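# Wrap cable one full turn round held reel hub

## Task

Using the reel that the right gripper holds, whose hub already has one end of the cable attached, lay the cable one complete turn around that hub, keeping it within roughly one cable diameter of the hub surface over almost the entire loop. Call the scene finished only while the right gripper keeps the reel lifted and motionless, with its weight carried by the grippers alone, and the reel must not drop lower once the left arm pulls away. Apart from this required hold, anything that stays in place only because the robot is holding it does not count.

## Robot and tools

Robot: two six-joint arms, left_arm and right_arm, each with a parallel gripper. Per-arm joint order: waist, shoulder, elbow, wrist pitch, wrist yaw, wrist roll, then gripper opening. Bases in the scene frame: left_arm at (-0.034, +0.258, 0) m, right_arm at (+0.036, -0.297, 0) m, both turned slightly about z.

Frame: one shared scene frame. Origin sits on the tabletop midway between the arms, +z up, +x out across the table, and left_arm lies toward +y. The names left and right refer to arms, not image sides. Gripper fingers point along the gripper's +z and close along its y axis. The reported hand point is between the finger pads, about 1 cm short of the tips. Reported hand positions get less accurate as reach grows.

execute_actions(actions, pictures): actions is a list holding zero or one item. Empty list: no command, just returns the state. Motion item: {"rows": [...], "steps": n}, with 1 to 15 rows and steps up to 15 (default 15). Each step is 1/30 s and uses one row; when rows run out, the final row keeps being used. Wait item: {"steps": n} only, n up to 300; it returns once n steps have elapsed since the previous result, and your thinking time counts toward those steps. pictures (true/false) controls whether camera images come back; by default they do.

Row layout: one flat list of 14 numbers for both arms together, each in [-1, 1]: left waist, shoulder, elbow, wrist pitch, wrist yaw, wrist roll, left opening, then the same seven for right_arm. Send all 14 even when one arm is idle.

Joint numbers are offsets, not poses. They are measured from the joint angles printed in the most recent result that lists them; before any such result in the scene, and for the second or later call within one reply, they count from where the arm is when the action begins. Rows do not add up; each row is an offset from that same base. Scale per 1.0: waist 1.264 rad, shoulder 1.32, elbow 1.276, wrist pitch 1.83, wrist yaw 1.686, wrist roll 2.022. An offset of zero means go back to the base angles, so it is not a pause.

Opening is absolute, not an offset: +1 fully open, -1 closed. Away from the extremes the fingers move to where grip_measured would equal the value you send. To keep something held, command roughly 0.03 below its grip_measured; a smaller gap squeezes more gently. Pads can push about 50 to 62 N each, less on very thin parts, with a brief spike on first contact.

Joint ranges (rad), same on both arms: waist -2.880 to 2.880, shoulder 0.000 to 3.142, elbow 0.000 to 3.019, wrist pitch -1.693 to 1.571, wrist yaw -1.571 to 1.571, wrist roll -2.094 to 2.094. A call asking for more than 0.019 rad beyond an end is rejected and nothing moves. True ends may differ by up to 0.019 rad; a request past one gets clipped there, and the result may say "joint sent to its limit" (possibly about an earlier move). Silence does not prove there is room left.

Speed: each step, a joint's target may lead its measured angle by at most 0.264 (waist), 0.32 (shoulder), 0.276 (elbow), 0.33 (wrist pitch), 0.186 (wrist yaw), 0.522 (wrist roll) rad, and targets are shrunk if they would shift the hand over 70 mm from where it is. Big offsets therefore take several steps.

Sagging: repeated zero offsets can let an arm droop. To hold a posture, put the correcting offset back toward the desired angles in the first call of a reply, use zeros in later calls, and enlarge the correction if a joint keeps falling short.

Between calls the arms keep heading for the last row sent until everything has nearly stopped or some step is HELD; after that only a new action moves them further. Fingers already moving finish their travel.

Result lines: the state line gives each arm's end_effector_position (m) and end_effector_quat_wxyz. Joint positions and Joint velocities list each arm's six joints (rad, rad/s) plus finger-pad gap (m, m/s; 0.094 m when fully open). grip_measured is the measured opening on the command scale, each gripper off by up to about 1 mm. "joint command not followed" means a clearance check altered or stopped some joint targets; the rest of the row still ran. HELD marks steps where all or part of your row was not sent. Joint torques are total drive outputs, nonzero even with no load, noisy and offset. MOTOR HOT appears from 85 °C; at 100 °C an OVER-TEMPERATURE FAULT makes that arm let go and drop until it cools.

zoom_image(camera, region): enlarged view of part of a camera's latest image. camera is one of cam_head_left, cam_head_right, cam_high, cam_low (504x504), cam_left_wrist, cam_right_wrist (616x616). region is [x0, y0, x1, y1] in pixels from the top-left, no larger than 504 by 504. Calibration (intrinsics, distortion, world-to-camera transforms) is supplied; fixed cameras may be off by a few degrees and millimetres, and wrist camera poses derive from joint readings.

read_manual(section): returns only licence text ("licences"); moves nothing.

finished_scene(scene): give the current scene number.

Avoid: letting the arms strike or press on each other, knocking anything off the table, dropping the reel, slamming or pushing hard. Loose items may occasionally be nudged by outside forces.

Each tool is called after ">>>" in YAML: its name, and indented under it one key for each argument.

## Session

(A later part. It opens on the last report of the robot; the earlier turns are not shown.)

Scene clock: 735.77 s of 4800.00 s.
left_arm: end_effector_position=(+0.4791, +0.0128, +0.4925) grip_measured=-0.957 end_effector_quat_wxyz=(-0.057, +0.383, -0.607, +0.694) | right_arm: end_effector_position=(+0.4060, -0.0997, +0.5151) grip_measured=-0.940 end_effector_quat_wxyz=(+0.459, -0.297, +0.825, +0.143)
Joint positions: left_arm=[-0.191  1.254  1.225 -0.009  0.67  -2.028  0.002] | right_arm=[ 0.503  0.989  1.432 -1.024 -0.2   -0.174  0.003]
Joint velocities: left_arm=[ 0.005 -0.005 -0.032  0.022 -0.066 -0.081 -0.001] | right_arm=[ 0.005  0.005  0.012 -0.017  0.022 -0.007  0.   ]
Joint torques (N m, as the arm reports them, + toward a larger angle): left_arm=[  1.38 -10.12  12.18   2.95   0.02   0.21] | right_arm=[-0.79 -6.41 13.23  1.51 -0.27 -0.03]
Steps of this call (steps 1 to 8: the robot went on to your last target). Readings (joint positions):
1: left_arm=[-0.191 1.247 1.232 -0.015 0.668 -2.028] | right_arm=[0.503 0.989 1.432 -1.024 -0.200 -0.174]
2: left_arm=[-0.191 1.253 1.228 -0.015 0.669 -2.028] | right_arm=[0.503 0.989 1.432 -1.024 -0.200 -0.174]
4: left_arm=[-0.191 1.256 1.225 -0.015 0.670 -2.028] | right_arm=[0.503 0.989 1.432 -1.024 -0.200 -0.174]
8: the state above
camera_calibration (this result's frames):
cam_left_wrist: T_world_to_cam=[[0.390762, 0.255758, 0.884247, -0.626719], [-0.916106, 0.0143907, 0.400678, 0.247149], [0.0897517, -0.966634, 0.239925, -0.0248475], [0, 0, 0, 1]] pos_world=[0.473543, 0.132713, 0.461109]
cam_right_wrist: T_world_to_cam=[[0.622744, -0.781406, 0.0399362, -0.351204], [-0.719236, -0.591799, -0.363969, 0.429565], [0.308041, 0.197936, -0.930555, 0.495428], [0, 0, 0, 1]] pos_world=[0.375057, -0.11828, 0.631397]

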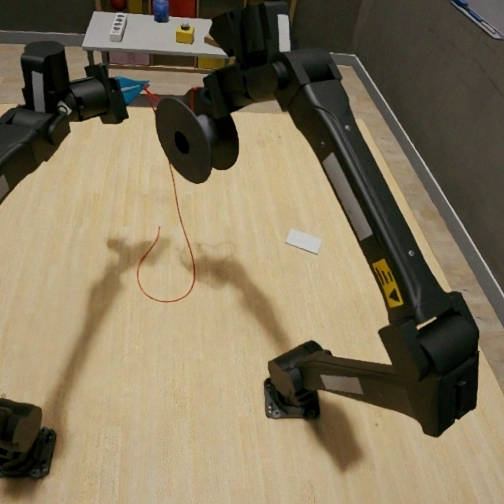

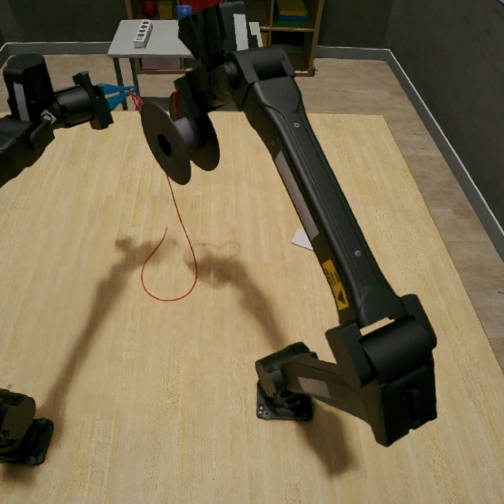

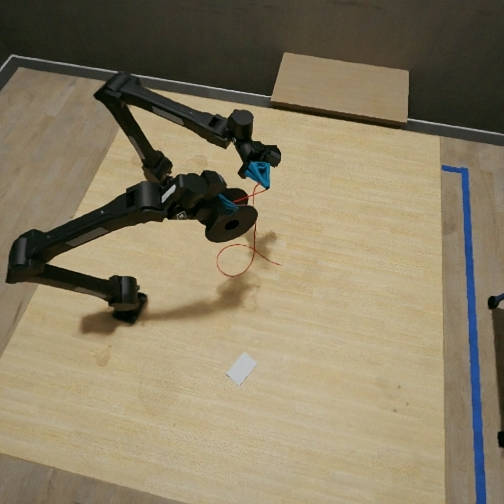

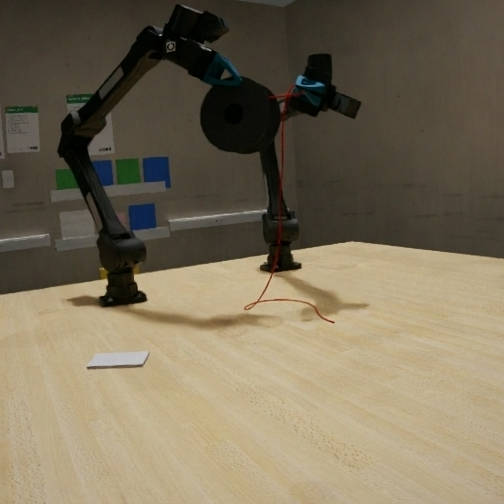

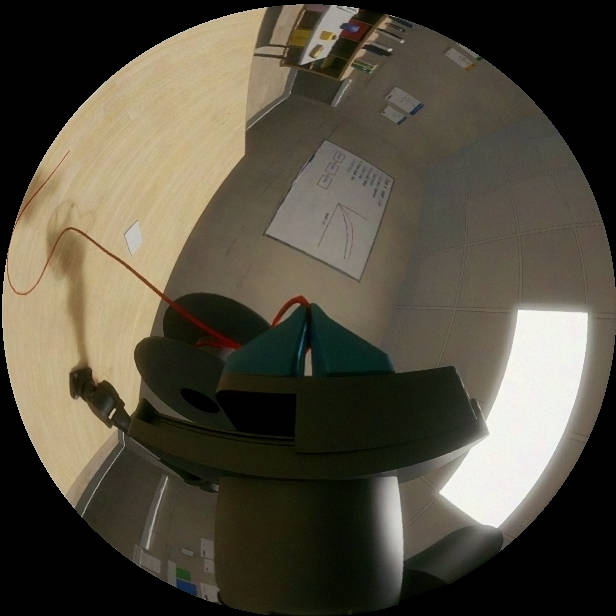

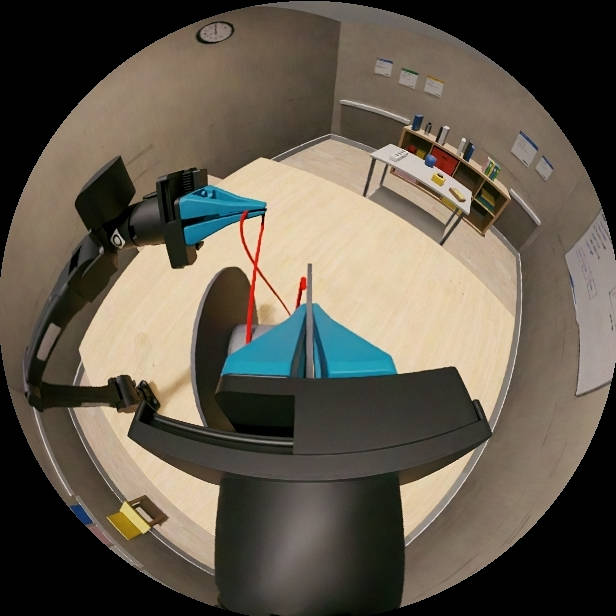

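>>> execute_actions:
  actions: []

Scene clock: 746.67 s of 4800.00 s.
left_arm: end_effector_position=(+0.4792, +0.0128, +0.4927) grip_measured=-0.957 end_effector_quat_wxyz=(-0.057, +0.382, -0.607, +0.695) | right_arm: end_effector_position=(+0.4060, -0.0997, +0.5151) grip_measured=-0.940 end_effector_quat_wxyz=(+0.459, -0.297, +0.825, +0.143)
Joint positions: left_arm=[-0.191  1.254  1.225 -0.008  0.67  -2.028  0.002] | right_arm=[ 0.503  0.989  1.432 -1.024 -0.2   -0.174  0.003]
Joint velocities: left_arm=[ 0.005 -0.005 -0.022 -0.017  0.051  0.022 -0.   ] | right_arm=[-0.005  0.005 -0.012 -0.007  0.037  0.037 -0.   ]
Joint torques (N m, as the arm reports them, + toward a larger angle): left_arm=[ 0.99 -9.85 12.07  2.99  0.03  0.21] | right_arm=[-0.38 -6.94 13.2   1.61 -0.25 -0.05]
Steps of this call (steps 1 to 30: the robot went on to your last target; steps 31 to 210: nothing new was sent; then 3.90 s passed at rest). Readings (joint positions):
1: left_arm=[-0.191 1.254 1.225 -0.008 0.670 -2.028] | right_arm=[0.503 0.989 1.432 -1.024 -0.200 -0.174]
2: left_arm=[-0.191 1.254 1.225 -0.008 0.670 -2.028] | right_arm=[0.503 0.989 1.432 -1.024 -0.200 -0.174]
4: left_arm=[-0.191 1.254 1.225 -0.008 0.670 -2.028] | right_arm=[0.503 0.989 1.432 -1.024 -0.200 -0.174]
8: left_arm=[-0.191 1.254 1.225 -0.008 0.670 -2.028] | right_arm=[0.503 0.989 1.432 -1.024 -0.200 -0.174]
210: the state above
All arms were judged still, so your last target was given up. Only a new action makes them travel on or press farther. Fingers that are still opening or closing keep moving.
camera_calibration (this result's frames):
cam_left_wrist: T_world_to_cam=[[0.390109, 0.255929, 0.884486, -0.626669], [-0.916401, 0.0144681, 0.399999, 0.247566], [0.0895745, -0.966587, 0.240177, -0.024928], [0, 0, 0, 1]] pos_world=[0.473572, 0.132706, 0.46124]
cam_right_wrist: T_world_to_cam=[[0.622744, -0.781406, 0.0399362, -0.351204], [-0.719236, -0.591799, -0.363969, 0.429565], [0.308041, 0.197936, -0.930555, 0.495428], [0, 0, 0, 1]] pos_world=[0.375057, -0.11828, 0.631397]

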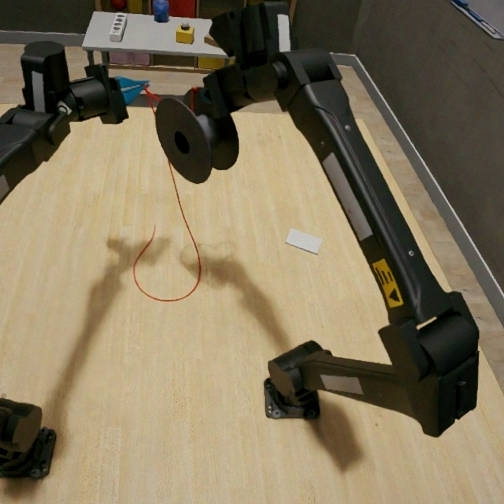

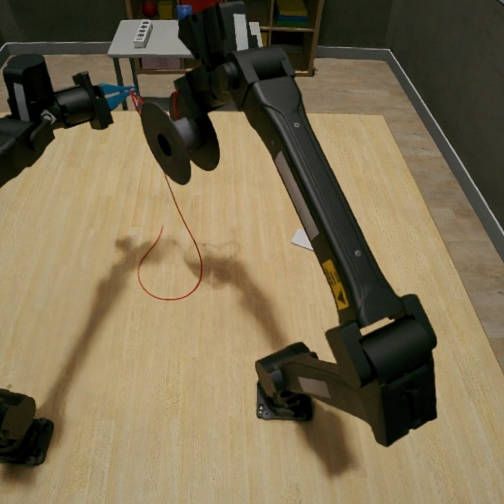

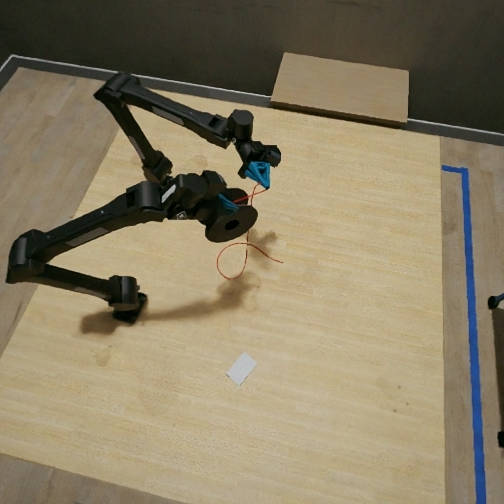

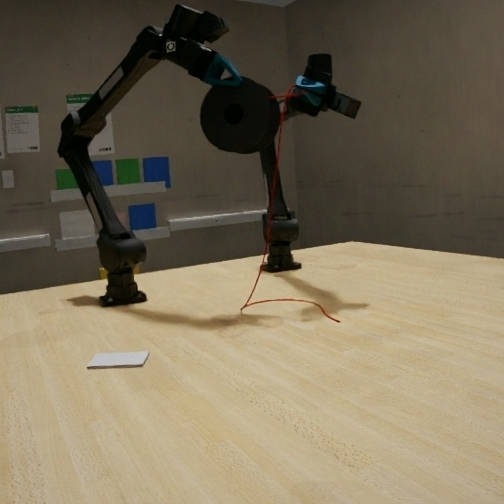

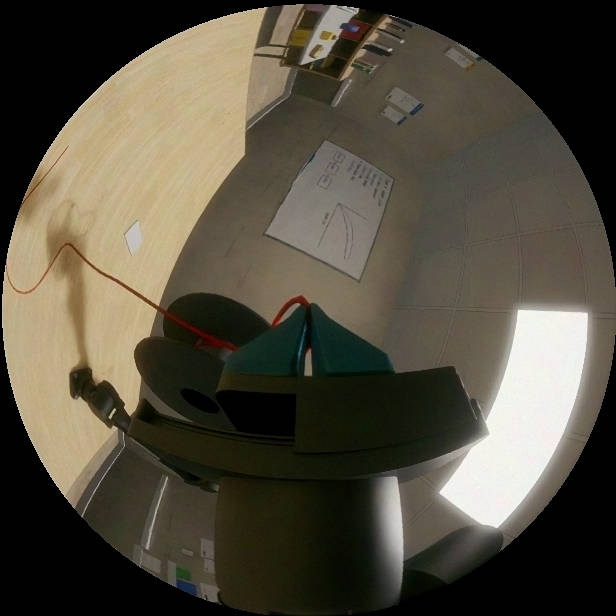

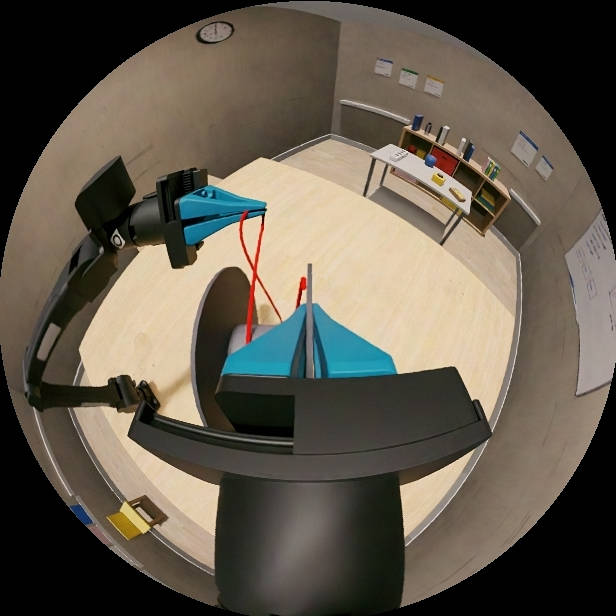

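>>> zoom_image:
  camera: "cam_right_wrist"
  region: [170, 170, 370, 370]

>>> zoom_image:
  camera: "cam_low"
  region: [170, 40, 370, 200]

>>> zoom_image:
  camera: "cam_head_left"
  region: [90, 50, 270, 210]

Region (170, 170, 370, 370) of cam_right_wrist's 616x616 image, scaled by 2.520, with more detail than that image has.

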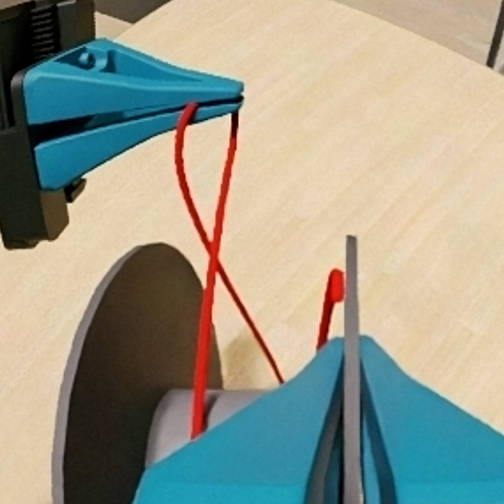

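Region (170, 40, 370, 200) of cam_low's 504x504 image, scaled by 2.520, with more detail than that image has; it fills the top 403 rows of this view, and the rest is white.

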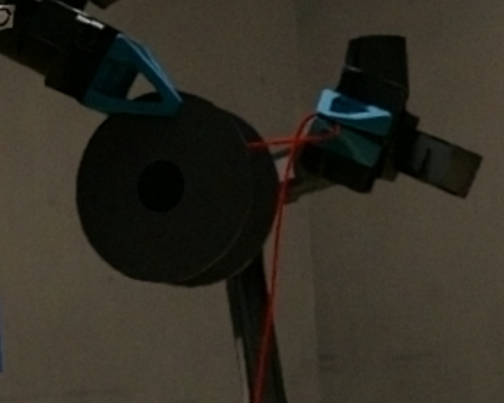

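Region (90, 50, 270, 210) of cam_head_left's 504x504 image, scaled by 2.800, with more detail than that image has.

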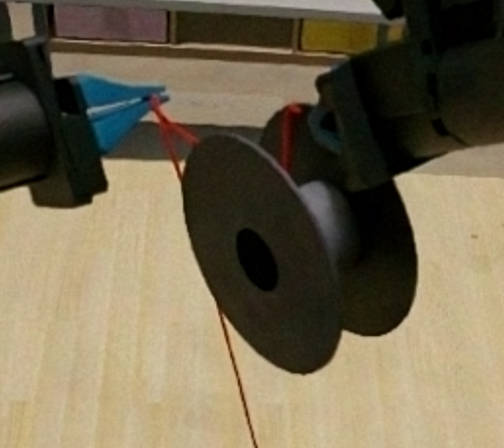

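>>> execute_actions:
  actions:
    - {"rows": [[-0.0012,0.0011,-0.0069,0.0068,-0.0016,0,-0.985,0,0,0.016,0,0,0,-1],[-0.0033,0.0032,-0.0193,0.019,-0.0046,0,-0.985,0,0,0.016,0,0,0,-1],[-0.0059,0.0057,-0.0344,0.034,-0.0082,0,-0.985,0,0,0.016,0,0,0,-1],[-0.0088,0.0084,-0.0509,0.0502,-0.0121,0,-0.985,0,0,0.016,0,0,0,-1],[-0.0119,0.0114,-0.0688,0.0679,-0.0163,0,-0.985,0,0,0.016,0,0,0,-1],[-0.0149,0.0143,-0.0866,0.0856,-0.0205,0,-0.985,0,0,0.016,0,0,0,-1],[-0.0178,0.017,-0.1031,0.1019,-0.0245,0,-0.985,0,0,0.016,0,0,0,-1],[-0.0204,0.0195,-0.1183,0.1168,-0.028,0,-0.985,0,0,0.016,0,0,0,-1],[-0.0225,0.0216,-0.1306,0.129,-0.031,0,-0.985,0,0,0.016,0,0,0,-1],[-0.0237,0.0227,-0.1375,0.1358,-0.0326,0,-0.985,0,0,0.016,0,0,0,-1]], "steps": 14}
  pictures: false

>>> execute_actions:
  actions:
    - {"steps": 10}
  pictures: true

Scene clock: 842.67 s of 4800.00 s.
left_arm: end_effector_position=(+0.4734, +0.0020, +0.4279) grip_measured=-0.957 end_effector_quat_wxyz=(-0.068, +0.377, -0.601, +0.701) | right_arm: end_effector_position=(+0.4064, -0.0997, +0.5148) grip_measured=-0.940 end_effector_quat_wxyz=(+0.459, -0.297, +0.825, +0.142)
Joint positions: left_arm=[-0.223  1.266  1.049  0.209  0.625 -2.028  0.002] | right_arm=[ 0.503  0.99   1.432 -1.024 -0.199 -0.174  0.003]
Joint velocities: left_arm=[-0.034  0.054 -0.002  0.066  0.051  0.007 -0.   ] | right_arm=[-0.005  0.015 -0.007 -0.027 -0.022 -0.051 -0.001]
Joint torques (N m, as the arm reports them, + toward a larger angle): left_arm=[ 0.57 -8.41 11.34  3.06 -0.4   0.21] | right_arm=[-0.59 -5.81 13.43  1.62 -0.3  -0.04]
Steps of this call (steps 1 to 180: nothing new was sent; then 89.53 s passed at rest; steps 181 to 194: all 14 steps of this action). Readings (joint positions):
181: left_arm=[-0.191 1.254 1.225 -0.008 0.670 -2.028] | right_arm=[0.503 0.989 1.432 -1.024 -0.200 -0.174]
182: left_arm=[-0.191 1.254 1.223 -0.006 0.669 -2.028] | right_arm=[0.503 0.989 1.432 -1.024 -0.200 -0.174]
184: left_arm=[-0.191 1.254 1.207 0.024 0.661 -2.028] | right_arm=[0.503 0.989 1.432 -1.024 -0.200 -0.174]
188: left_arm=[-0.202 1.254 1.125 0.131 0.634 -2.028] | right_arm=[0.503 0.989 1.432 -1.024 -0.200 -0.174]
194: the state above

Scene clock: 843.00 s of 4800.00 s.
left_arm: end_effector_position=(+0.4740, +0.0020, +0.4295) grip_measured=-0.957 end_effector_quat_wxyz=(-0.072, +0.374, -0.599, +0.704) | right_arm: end_effector_position=(+0.4064, -0.0997, +0.5148) grip_measured=-0.940 end_effector_quat_wxyz=(+0.459, -0.297, +0.825, +0.142)
Joint positions: left_arm=[-0.224  1.268  1.049  0.22   0.622 -2.028  0.002] | right_arm=[ 0.503  0.99   1.432 -1.024 -0.199 -0.174  0.003]
Joint velocities: left_arm=[-0.024 -0.015 -0.022  0.007  0.037  0.022 -0.001] | right_arm=[ 0.005  0.005 -0.002 -0.007  0.007  0.007 -0.001]
Joint torques (N m, as the arm reports them, + toward a larger angle): left_arm=[ 0.36 -8.06 11.12  2.85 -0.3   0.21] | right_arm=[-1.01 -6.13 13.42  1.61 -0.27 -0.04]
Steps of this call (steps 1 to 10: the robot went on to your last target). Readings (joint positions):
1: left_arm=[-0.224 1.268 1.049 0.212 0.625 -2.028] | right_arm=[0.503 0.990 1.432 -1.024 -0.199 -0.174]
2: left_arm=[-0.224 1.268 1.049 0.215 0.624 -2.028] | right_arm=[0.503 0.990 1.432 -1.024 -0.199 -0.174]
4: left_arm=[-0.224 1.268 1.049 0.219 0.622 -2.028] | right_arm=[0.503 0.990 1.432 -1.024 -0.199 -0.174]
8: left_arm=[-0.224 1.268 1.049 0.220 0.622 -2.028] | right_arm=[0.503 0.990 1.432 -1.024 -0.199 -0.174]
10: the state above
camera_calibration (this result's frames):
cam_left_wrist: T_world_to_cam=[[0.353625, 0.269777, 0.89564, -0.553545], [-0.93056, 0.00430636, 0.366115, 0.289592], [0.0949123, -0.962913, 0.252566, -0.0276312], [0, 0, 0, 1]] pos_world=[0.467853, 0.12148, 0.396731]
cam_right_wrist: T_world_to_cam=[[0.622014, -0.781966, 0.0403436, -0.351431], [-0.719966, -0.59143, -0.363124, 0.429588], [0.307811, 0.196822, -0.930867, 0.495164], [0, 0, 0, 1]] pos_world=[0.375467, -0.118195, 0.631103]

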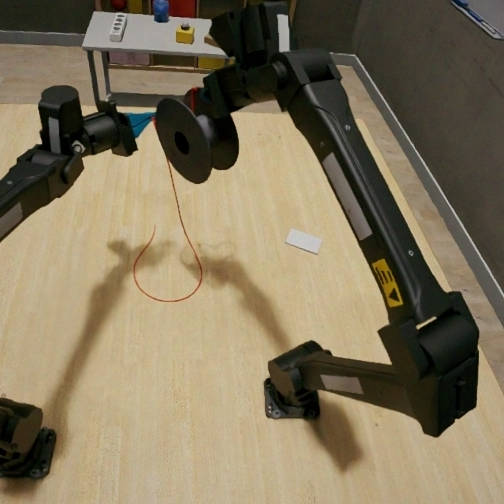

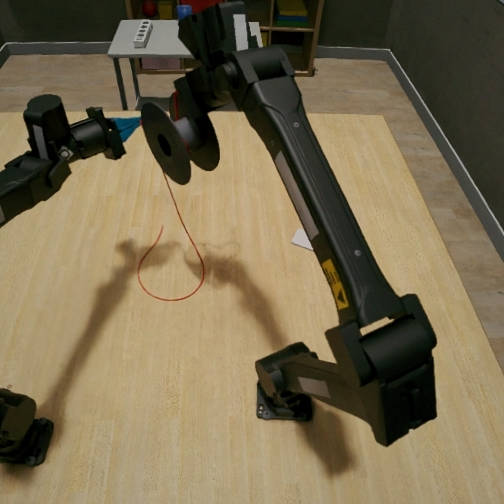

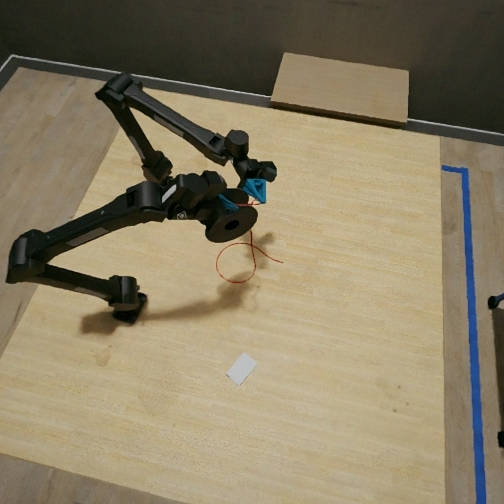

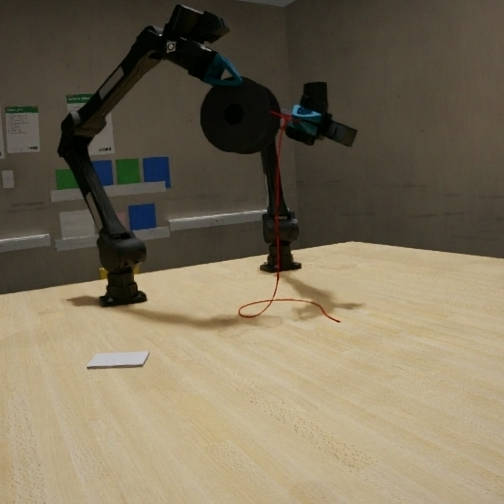

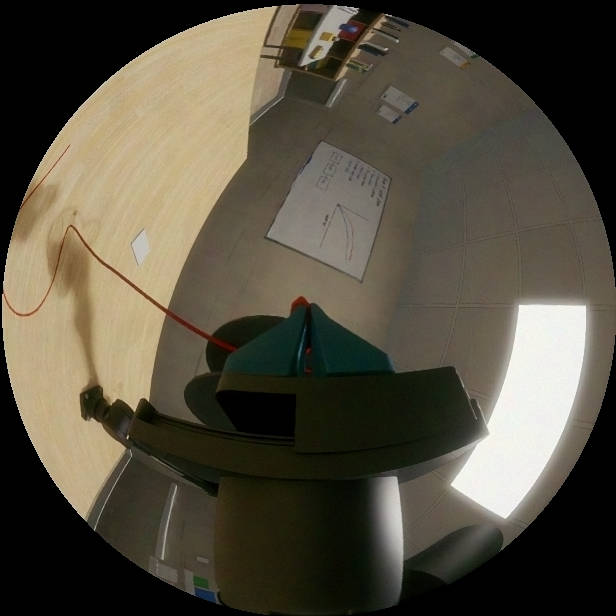

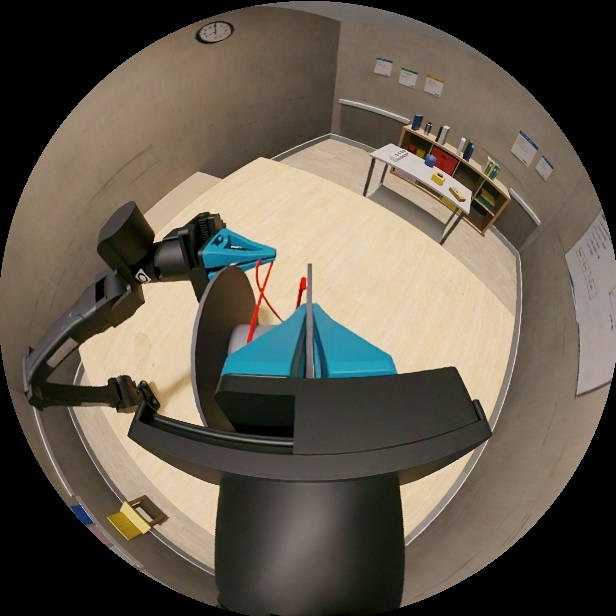

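>>> zoom_image:
  camera: "cam_right_wrist"
  region: [170, 190, 370, 390]

>>> zoom_image:
  camera: "cam_low"
  region: [170, 40, 370, 200]

Region (170, 190, 370, 390) of cam_right_wrist's 616x616 image, scaled by 2.520, with more detail than that image has.

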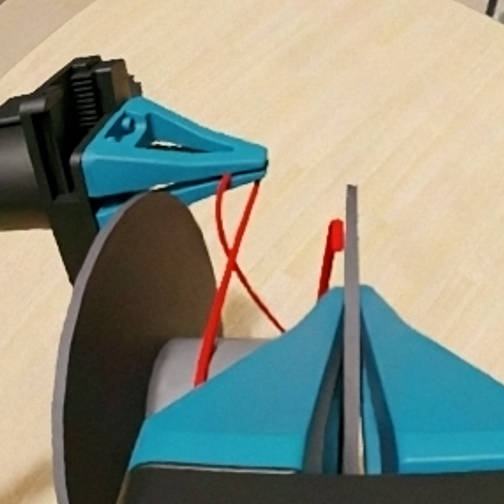

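Region (170, 40, 370, 200) of cam_low's 504x504 image, scaled by 2.520, with more detail than that image has; it fills the top 403 rows of this view, and the rest is white.

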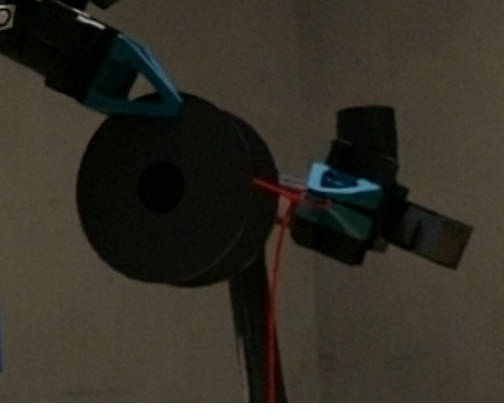

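>>> execute_actions:
  actions:
    - {"rows": [[0,0,0.008,0,0,0,-0.93,0,0,0.016,0,0,0,-1],[0,0,0.008,0,0,0,-0.87,0,0,0.016,0,0,0,-1],[0,0,0.008,0,0,0,-0.8,0,0,0.016,0,0,0,-1],[0,0,0.008,0,0,0,-0.72,0,0,0.016,0,0,0,-1],[0,0,0.008,0,0,0,-0.65,0,0,0.016,0,0,0,-1],[0,0,0.008,0,0,0,-0.58,0,0,0.016,0,0,0,-1],[0,0,0.008,0,0,0,-0.5,0,0,0.016,0,0,0,-1]], "steps": 15}
  pictures: true

>>> zoom_image:
  camera: "cam_right_wrist"
  region: [170, 190, 370, 390]

>>> zoom_image:
  camera: "cam_low"
  region: [170, 40, 370, 200]

Scene clock: 889.13 s of 4800.00 s.
left_arm: end_effector_position=(+0.4739, +0.0019, +0.4295) grip_measured=-0.503 end_effector_quat_wxyz=(-0.071, +0.374, -0.600, +0.704) | right_arm: end_effector_position=(+0.4064, -0.0997, +0.5148) grip_measured=-0.940 end_effector_quat_wxyz=(+0.459, -0.297, +0.825, +0.142)
Joint positions: left_arm=[-0.224  1.268  1.049  0.22   0.623 -2.028  0.023] | right_arm=[ 0.503  0.99   1.432 -1.024 -0.199 -0.174  0.003]
Joint velocities: left_arm=[ 0.005 -0.015 -0.017 -0.012 -0.051 -0.066 -0.001] | right_arm=[-0.005 -0.005 -0.012 -0.007 -0.051  0.007 -0.001]
Joint torques (N m, as the arm reports them, + toward a larger angle): left_arm=[ 0.1  -9.46 11.93  2.04  0.    0.21] | right_arm=[-0.39 -5.76 13.17  1.33 -0.23 -0.13]
Steps of this call (steps 1 to 30: the robot went on to your last target; steps 31 to 210: nothing new was sent; then 38.63 s passed at rest; steps 211 to 225: all 15 steps of this action). Readings (joint positions):
211: left_arm=[-0.224 1.268 1.049 0.220 0.623 -2.028] | right_arm=[0.503 0.990 1.432 -1.024 -0.199 -0.174]
212: left_arm=[-0.224 1.268 1.049 0.220 0.623 -2.028] | right_arm=[0.503 0.990 1.432 -1.024 -0.199 -0.174]
214: left_arm=[-0.224 1.268 1.049 0.220 0.623 -2.028] | right_arm=[0.503 0.990 1.432 -1.024 -0.199 -0.174]
218: left_arm=[-0.224 1.268 1.049 0.220 0.623 -2.028] | right_arm=[0.503 0.990 1.432 -1.024 -0.199 -0.174]
225: the state above
camera_calibration (this result's frames):
cam_left_wrist: T_world_to_cam=[[0.353933, 0.269371, 0.89564, -0.553603], [-0.930554, 0.00537089, 0.366115, 0.289444], [0.0938102, -0.963022, 0.252565, -0.0272095], [0, 0, 0, 1]] pos_world=[0.467834, 0.121366, 0.396731]
cam_right_wrist: T_world_to_cam=[[0.622014, -0.781966, 0.0403436, -0.351431], [-0.719966, -0.59143, -0.363124, 0.429588], [0.307811, 0.196822, -0.930867, 0.495164], [0, 0, 0, 1]] pos_world=[0.375467, -0.118195, 0.631103]

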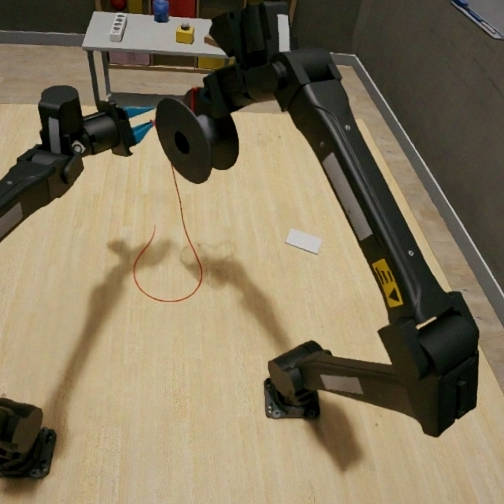

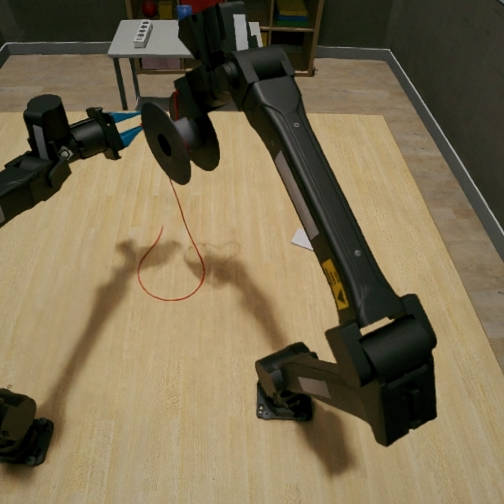

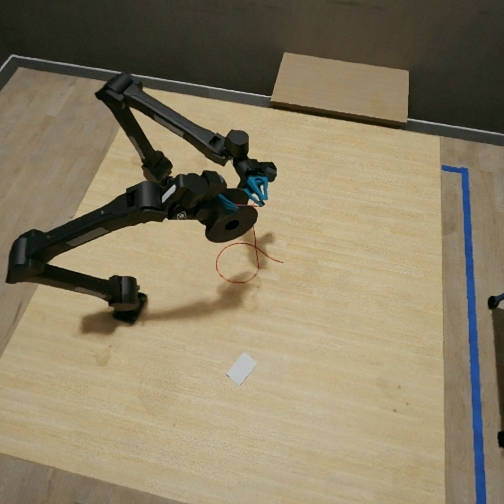

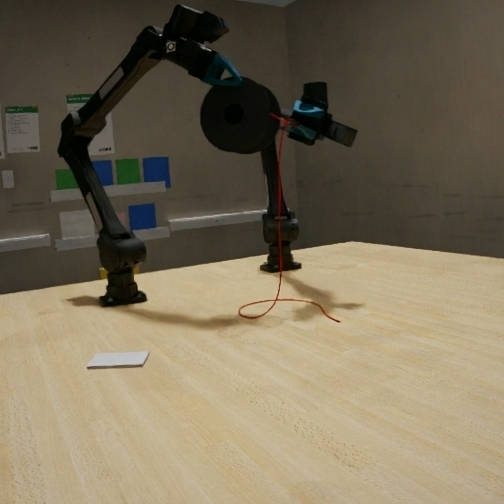

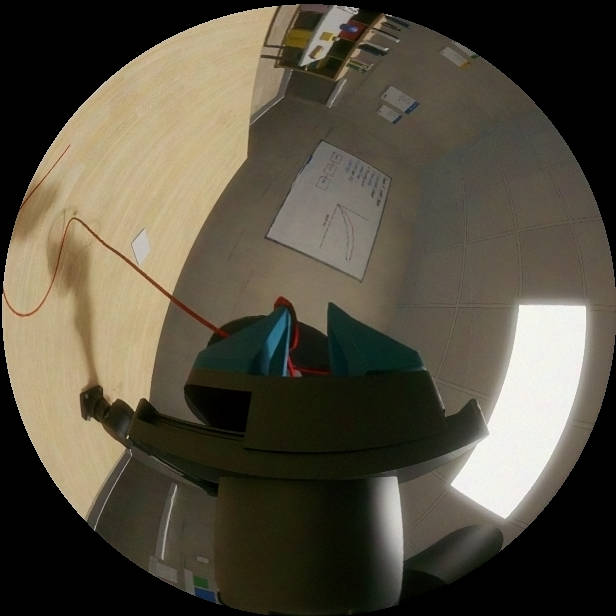

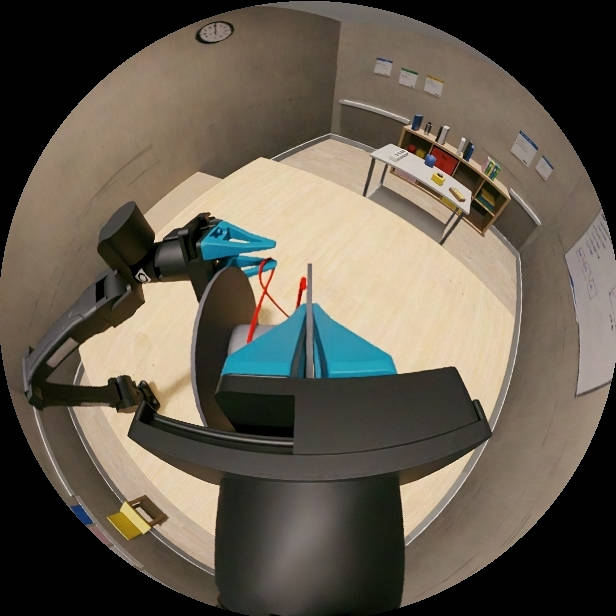

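Region (170, 190, 370, 390) of cam_right_wrist's 616x616 image, scaled by 2.520, with more detail than that image has.

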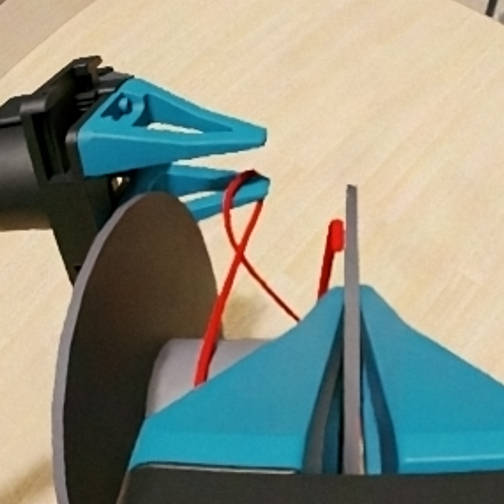

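Region (170, 40, 370, 200) of cam_low's 504x504 image, scaled by 2.520, with more detail than that image has; it fills the top 403 rows of this view, and the rest is white.

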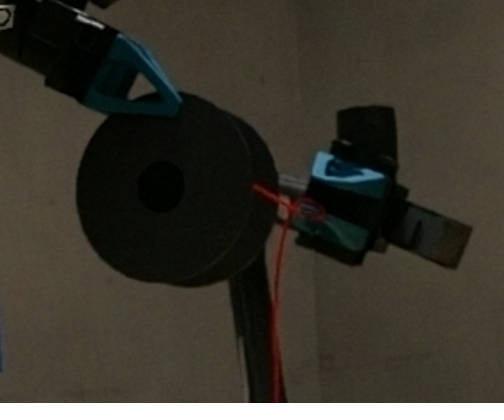

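>>> execute_actions:
  actions:
    - {"rows": [[0.0023,-0.0034,-0.0029,-0.0004,0.0017,0,-0.5,0,0,0.016,0,0,0,-1],[0.0065,-0.0094,-0.008,-0.0012,0.0049,0,-0.5,0,0,0.016,0,0,0,-1],[0.0116,-0.0168,-0.0143,-0.0021,0.0087,0,-0.5,0,0,0.016,0,0,0,-1],[0.0172,-0.0248,-0.0211,-0.0031,0.0129,0,-0.5,0,0,0.016,0,0,0,-1],[0.0233,-0.0335,-0.0286,-0.0043,0.0175,0,-0.5,0,0,0.016,0,0,0,-1],[0.0293,-0.0422,-0.036,-0.0054,0.022,0,-0.5,0,0,0.016,0,0,0,-1],[0.0349,-0.0503,-0.0428,-0.0064,0.0262,0,-0.5,0,0,0.016,0,0,0,-1],[0.04,-0.0576,-0.0491,-0.0073,0.03,0,-0.5,0,0,0.016,0,0,0,-1],[0.0442,-0.0637,-0.0542,-0.0081,0.0332,0,-0.5,0,0,0.016,0,0,0,-1],[0.0465,-0.067,-0.0571,-0.0085,0.0349,0,-0.5,0,0,0.016,0,0,0,-1]], "steps": 15}
  pictures: false

>>> execute_actions:
  actions:
    - {"steps": 12}
  pictures: true

>>> zoom_image:
  camera: "cam_right_wrist"
  region: [170, 190, 370, 390]

>>> zoom_image:
  camera: "cam_low"
  region: [170, 40, 370, 200]

Scene clock: 908.53 s of 4800.00 s.
left_arm: end_effector_position=(+0.4489, +0.0292, +0.4339) grip_measured=-0.503 end_effector_quat_wxyz=(-0.073, +0.367, -0.599, +0.708) | right_arm: end_effector_position=(+0.4064, -0.0997, +0.5148) grip_measured=-0.940 end_effector_quat_wxyz=(+0.459, -0.297, +0.825, +0.142)
Joint positions: left_arm=[-0.173  1.183  0.982  0.22   0.68  -2.028  0.023] | right_arm=[ 0.503  0.99   1.432 -1.024 -0.199 -0.174  0.003]
Joint velocities: left_arm=[-0.005 -0.073 -0.027 -0.002  0.022 -0.022 -0.   ] | right_arm=[-0.005  0.005 -0.007  0.012 -0.007  0.007  0.   ]
Joint torques (N m, as the arm reports them, + toward a larger angle): left_arm=[-0.19 -7.35 10.58  1.38  0.14  0.21] | right_arm=[-0.15 -6.85 12.96  1.48 -0.22 -0.03]
Steps of this call (steps 1 to 15: the robot went on to your last target; steps 16 to 200: nothing new was sent; then 12.23 s passed at rest; steps 201 to 215: all 15 steps of this action). Readings (joint positions):
201: left_arm=[-0.224 1.268 1.049 0.220 0.624 -2.028] | right_arm=[0.503 0.990 1.432 -1.024 -0.199 -0.174]
202: left_arm=[-0.224 1.268 1.049 0.220 0.627 -2.028] | right_arm=[0.503 0.990 1.432 -1.024 -0.199 -0.174]
204: left_arm=[-0.223 1.265 1.045 0.220 0.638 -2.028] | right_arm=[0.503 0.990 1.432 -1.024 -0.199 -0.174]
208: left_arm=[-0.205 1.237 1.008 0.220 0.668 -2.028] | right_arm=[0.503 0.990 1.432 -1.024 -0.199 -0.174]
215: the state above

Scene clock: 908.93 s of 4800.00 s.
left_arm: end_effector_position=(+0.4485, +0.0293, +0.4343) grip_measured=-0.503 end_effector_quat_wxyz=(-0.073, +0.366, -0.599, +0.708) | right_arm: end_effector_position=(+0.4064, -0.0997, +0.5148) grip_measured=-0.940 end_effector_quat_wxyz=(+0.459, -0.297, +0.825, +0.142)
Joint positions: left_arm=[-0.173  1.182  0.982  0.219  0.681 -2.028  0.023] | right_arm=[ 0.503  0.99   1.432 -1.024 -0.199 -0.174  0.003]
Joint velocities: left_arm=[-0.015  0.005 -0.002 -0.007 -0.007 -0.022 -0.001] | right_arm=[-0.005 -0.005  0.012 -0.002 -0.022 -0.051 -0.   ]
Joint torques (N m, as the arm reports them, + toward a larger angle): left_arm=[ 0.82 -7.81 10.73  1.39  0.14  0.21] | right_arm=[-0.13 -5.74 13.31  1.42 -0.25 -0.02]
Steps of this call (steps 1 to 12: the robot went on to your last target). Readings (joint positions):
1: left_arm=[-0.173 1.182 0.982 0.220 0.681 -2.028] | right_arm=[0.503 0.990 1.432 -1.024 -0.199 -0.174]
2: left_arm=[-0.173 1.182 0.982 0.220 0.681 -2.028] | right_arm=[0.503 0.990 1.432 -1.024 -0.199 -0.174]
4: left_arm=[-0.173 1.182 0.982 0.219 0.681 -2.028] | right_arm=[0.503 0.990 1.432 -1.024 -0.199 -0.174]
8: left_arm=[-0.173 1.182 0.982 0.219 0.681 -2.028] | right_arm=[0.503 0.990 1.432 -1.024 -0.199 -0.174]
12: the state above
camera_calibration (this result's frames):
cam_left_wrist: T_world_to_cam=[[0.340574, 0.270783, 0.900381, -0.552376], [-0.936488, 0.0124775, 0.350479, 0.27321], [0.0836693, -0.962559, 0.257835, 0.00261624], [0, 0, 0, 1]] pos_world=[0.443764, 0.148684, 0.40092]
cam_right_wrist: T_world_to_cam=[[0.622014, -0.781966, 0.0403436, -0.351431], [-0.719966, -0.59143, -0.363124, 0.429588], [0.307811, 0.196822, -0.930867, 0.495164], [0, 0, 0, 1]] pos_world=[0.375467, -0.118195, 0.631103]

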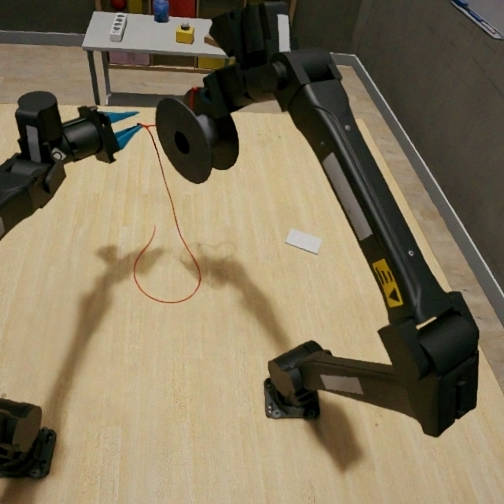

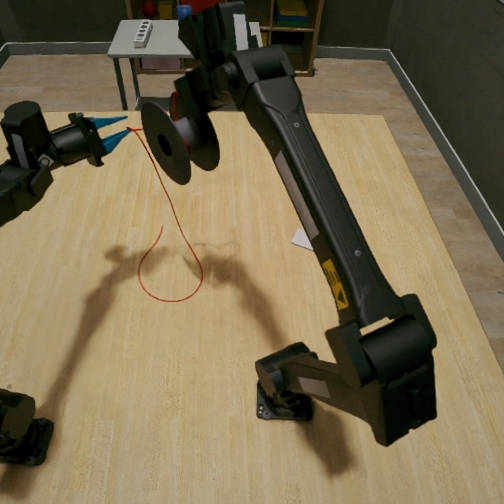

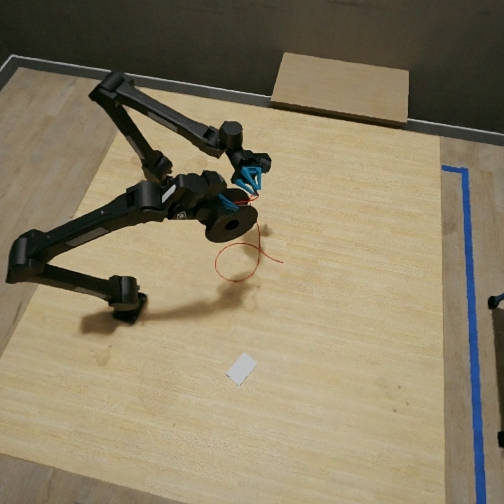

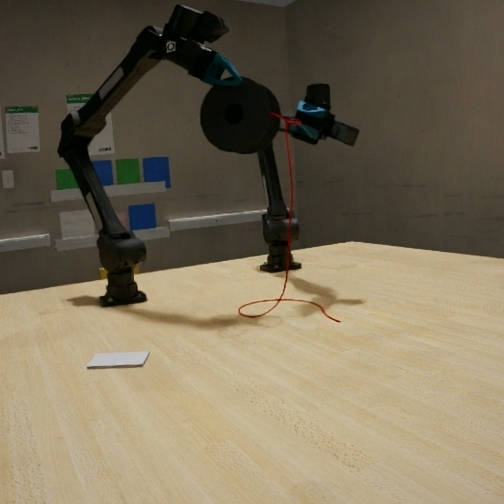

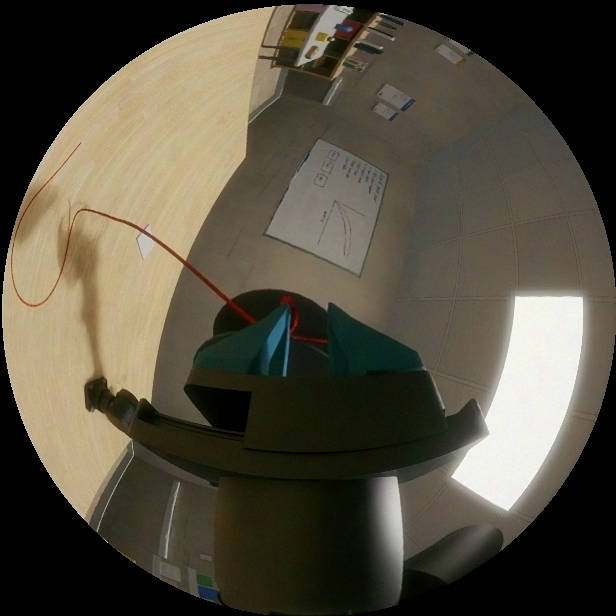

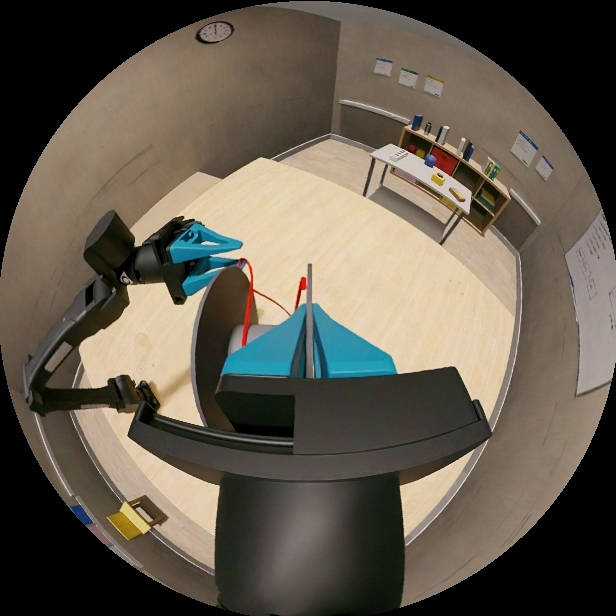

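Region (170, 190, 370, 390) of cam_right_wrist's 616x616 image, scaled by 2.520, with more detail than that image has.

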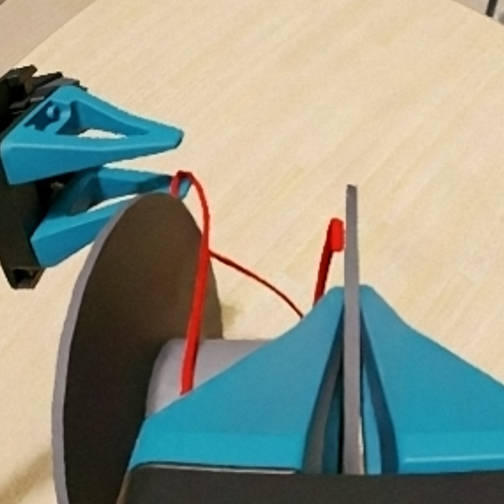

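Region (170, 40, 370, 200) of cam_low's 504x504 image, scaled by 2.520, with more detail than that image has; it fills the top 403 rows of this view, and the rest is white.

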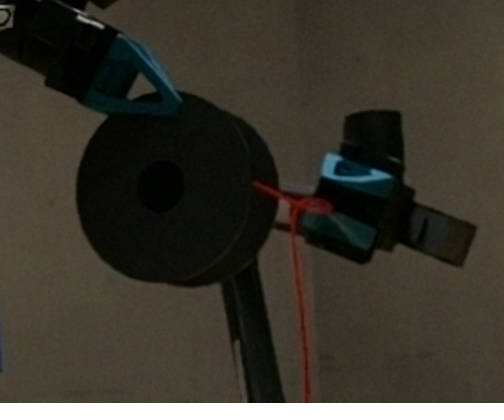

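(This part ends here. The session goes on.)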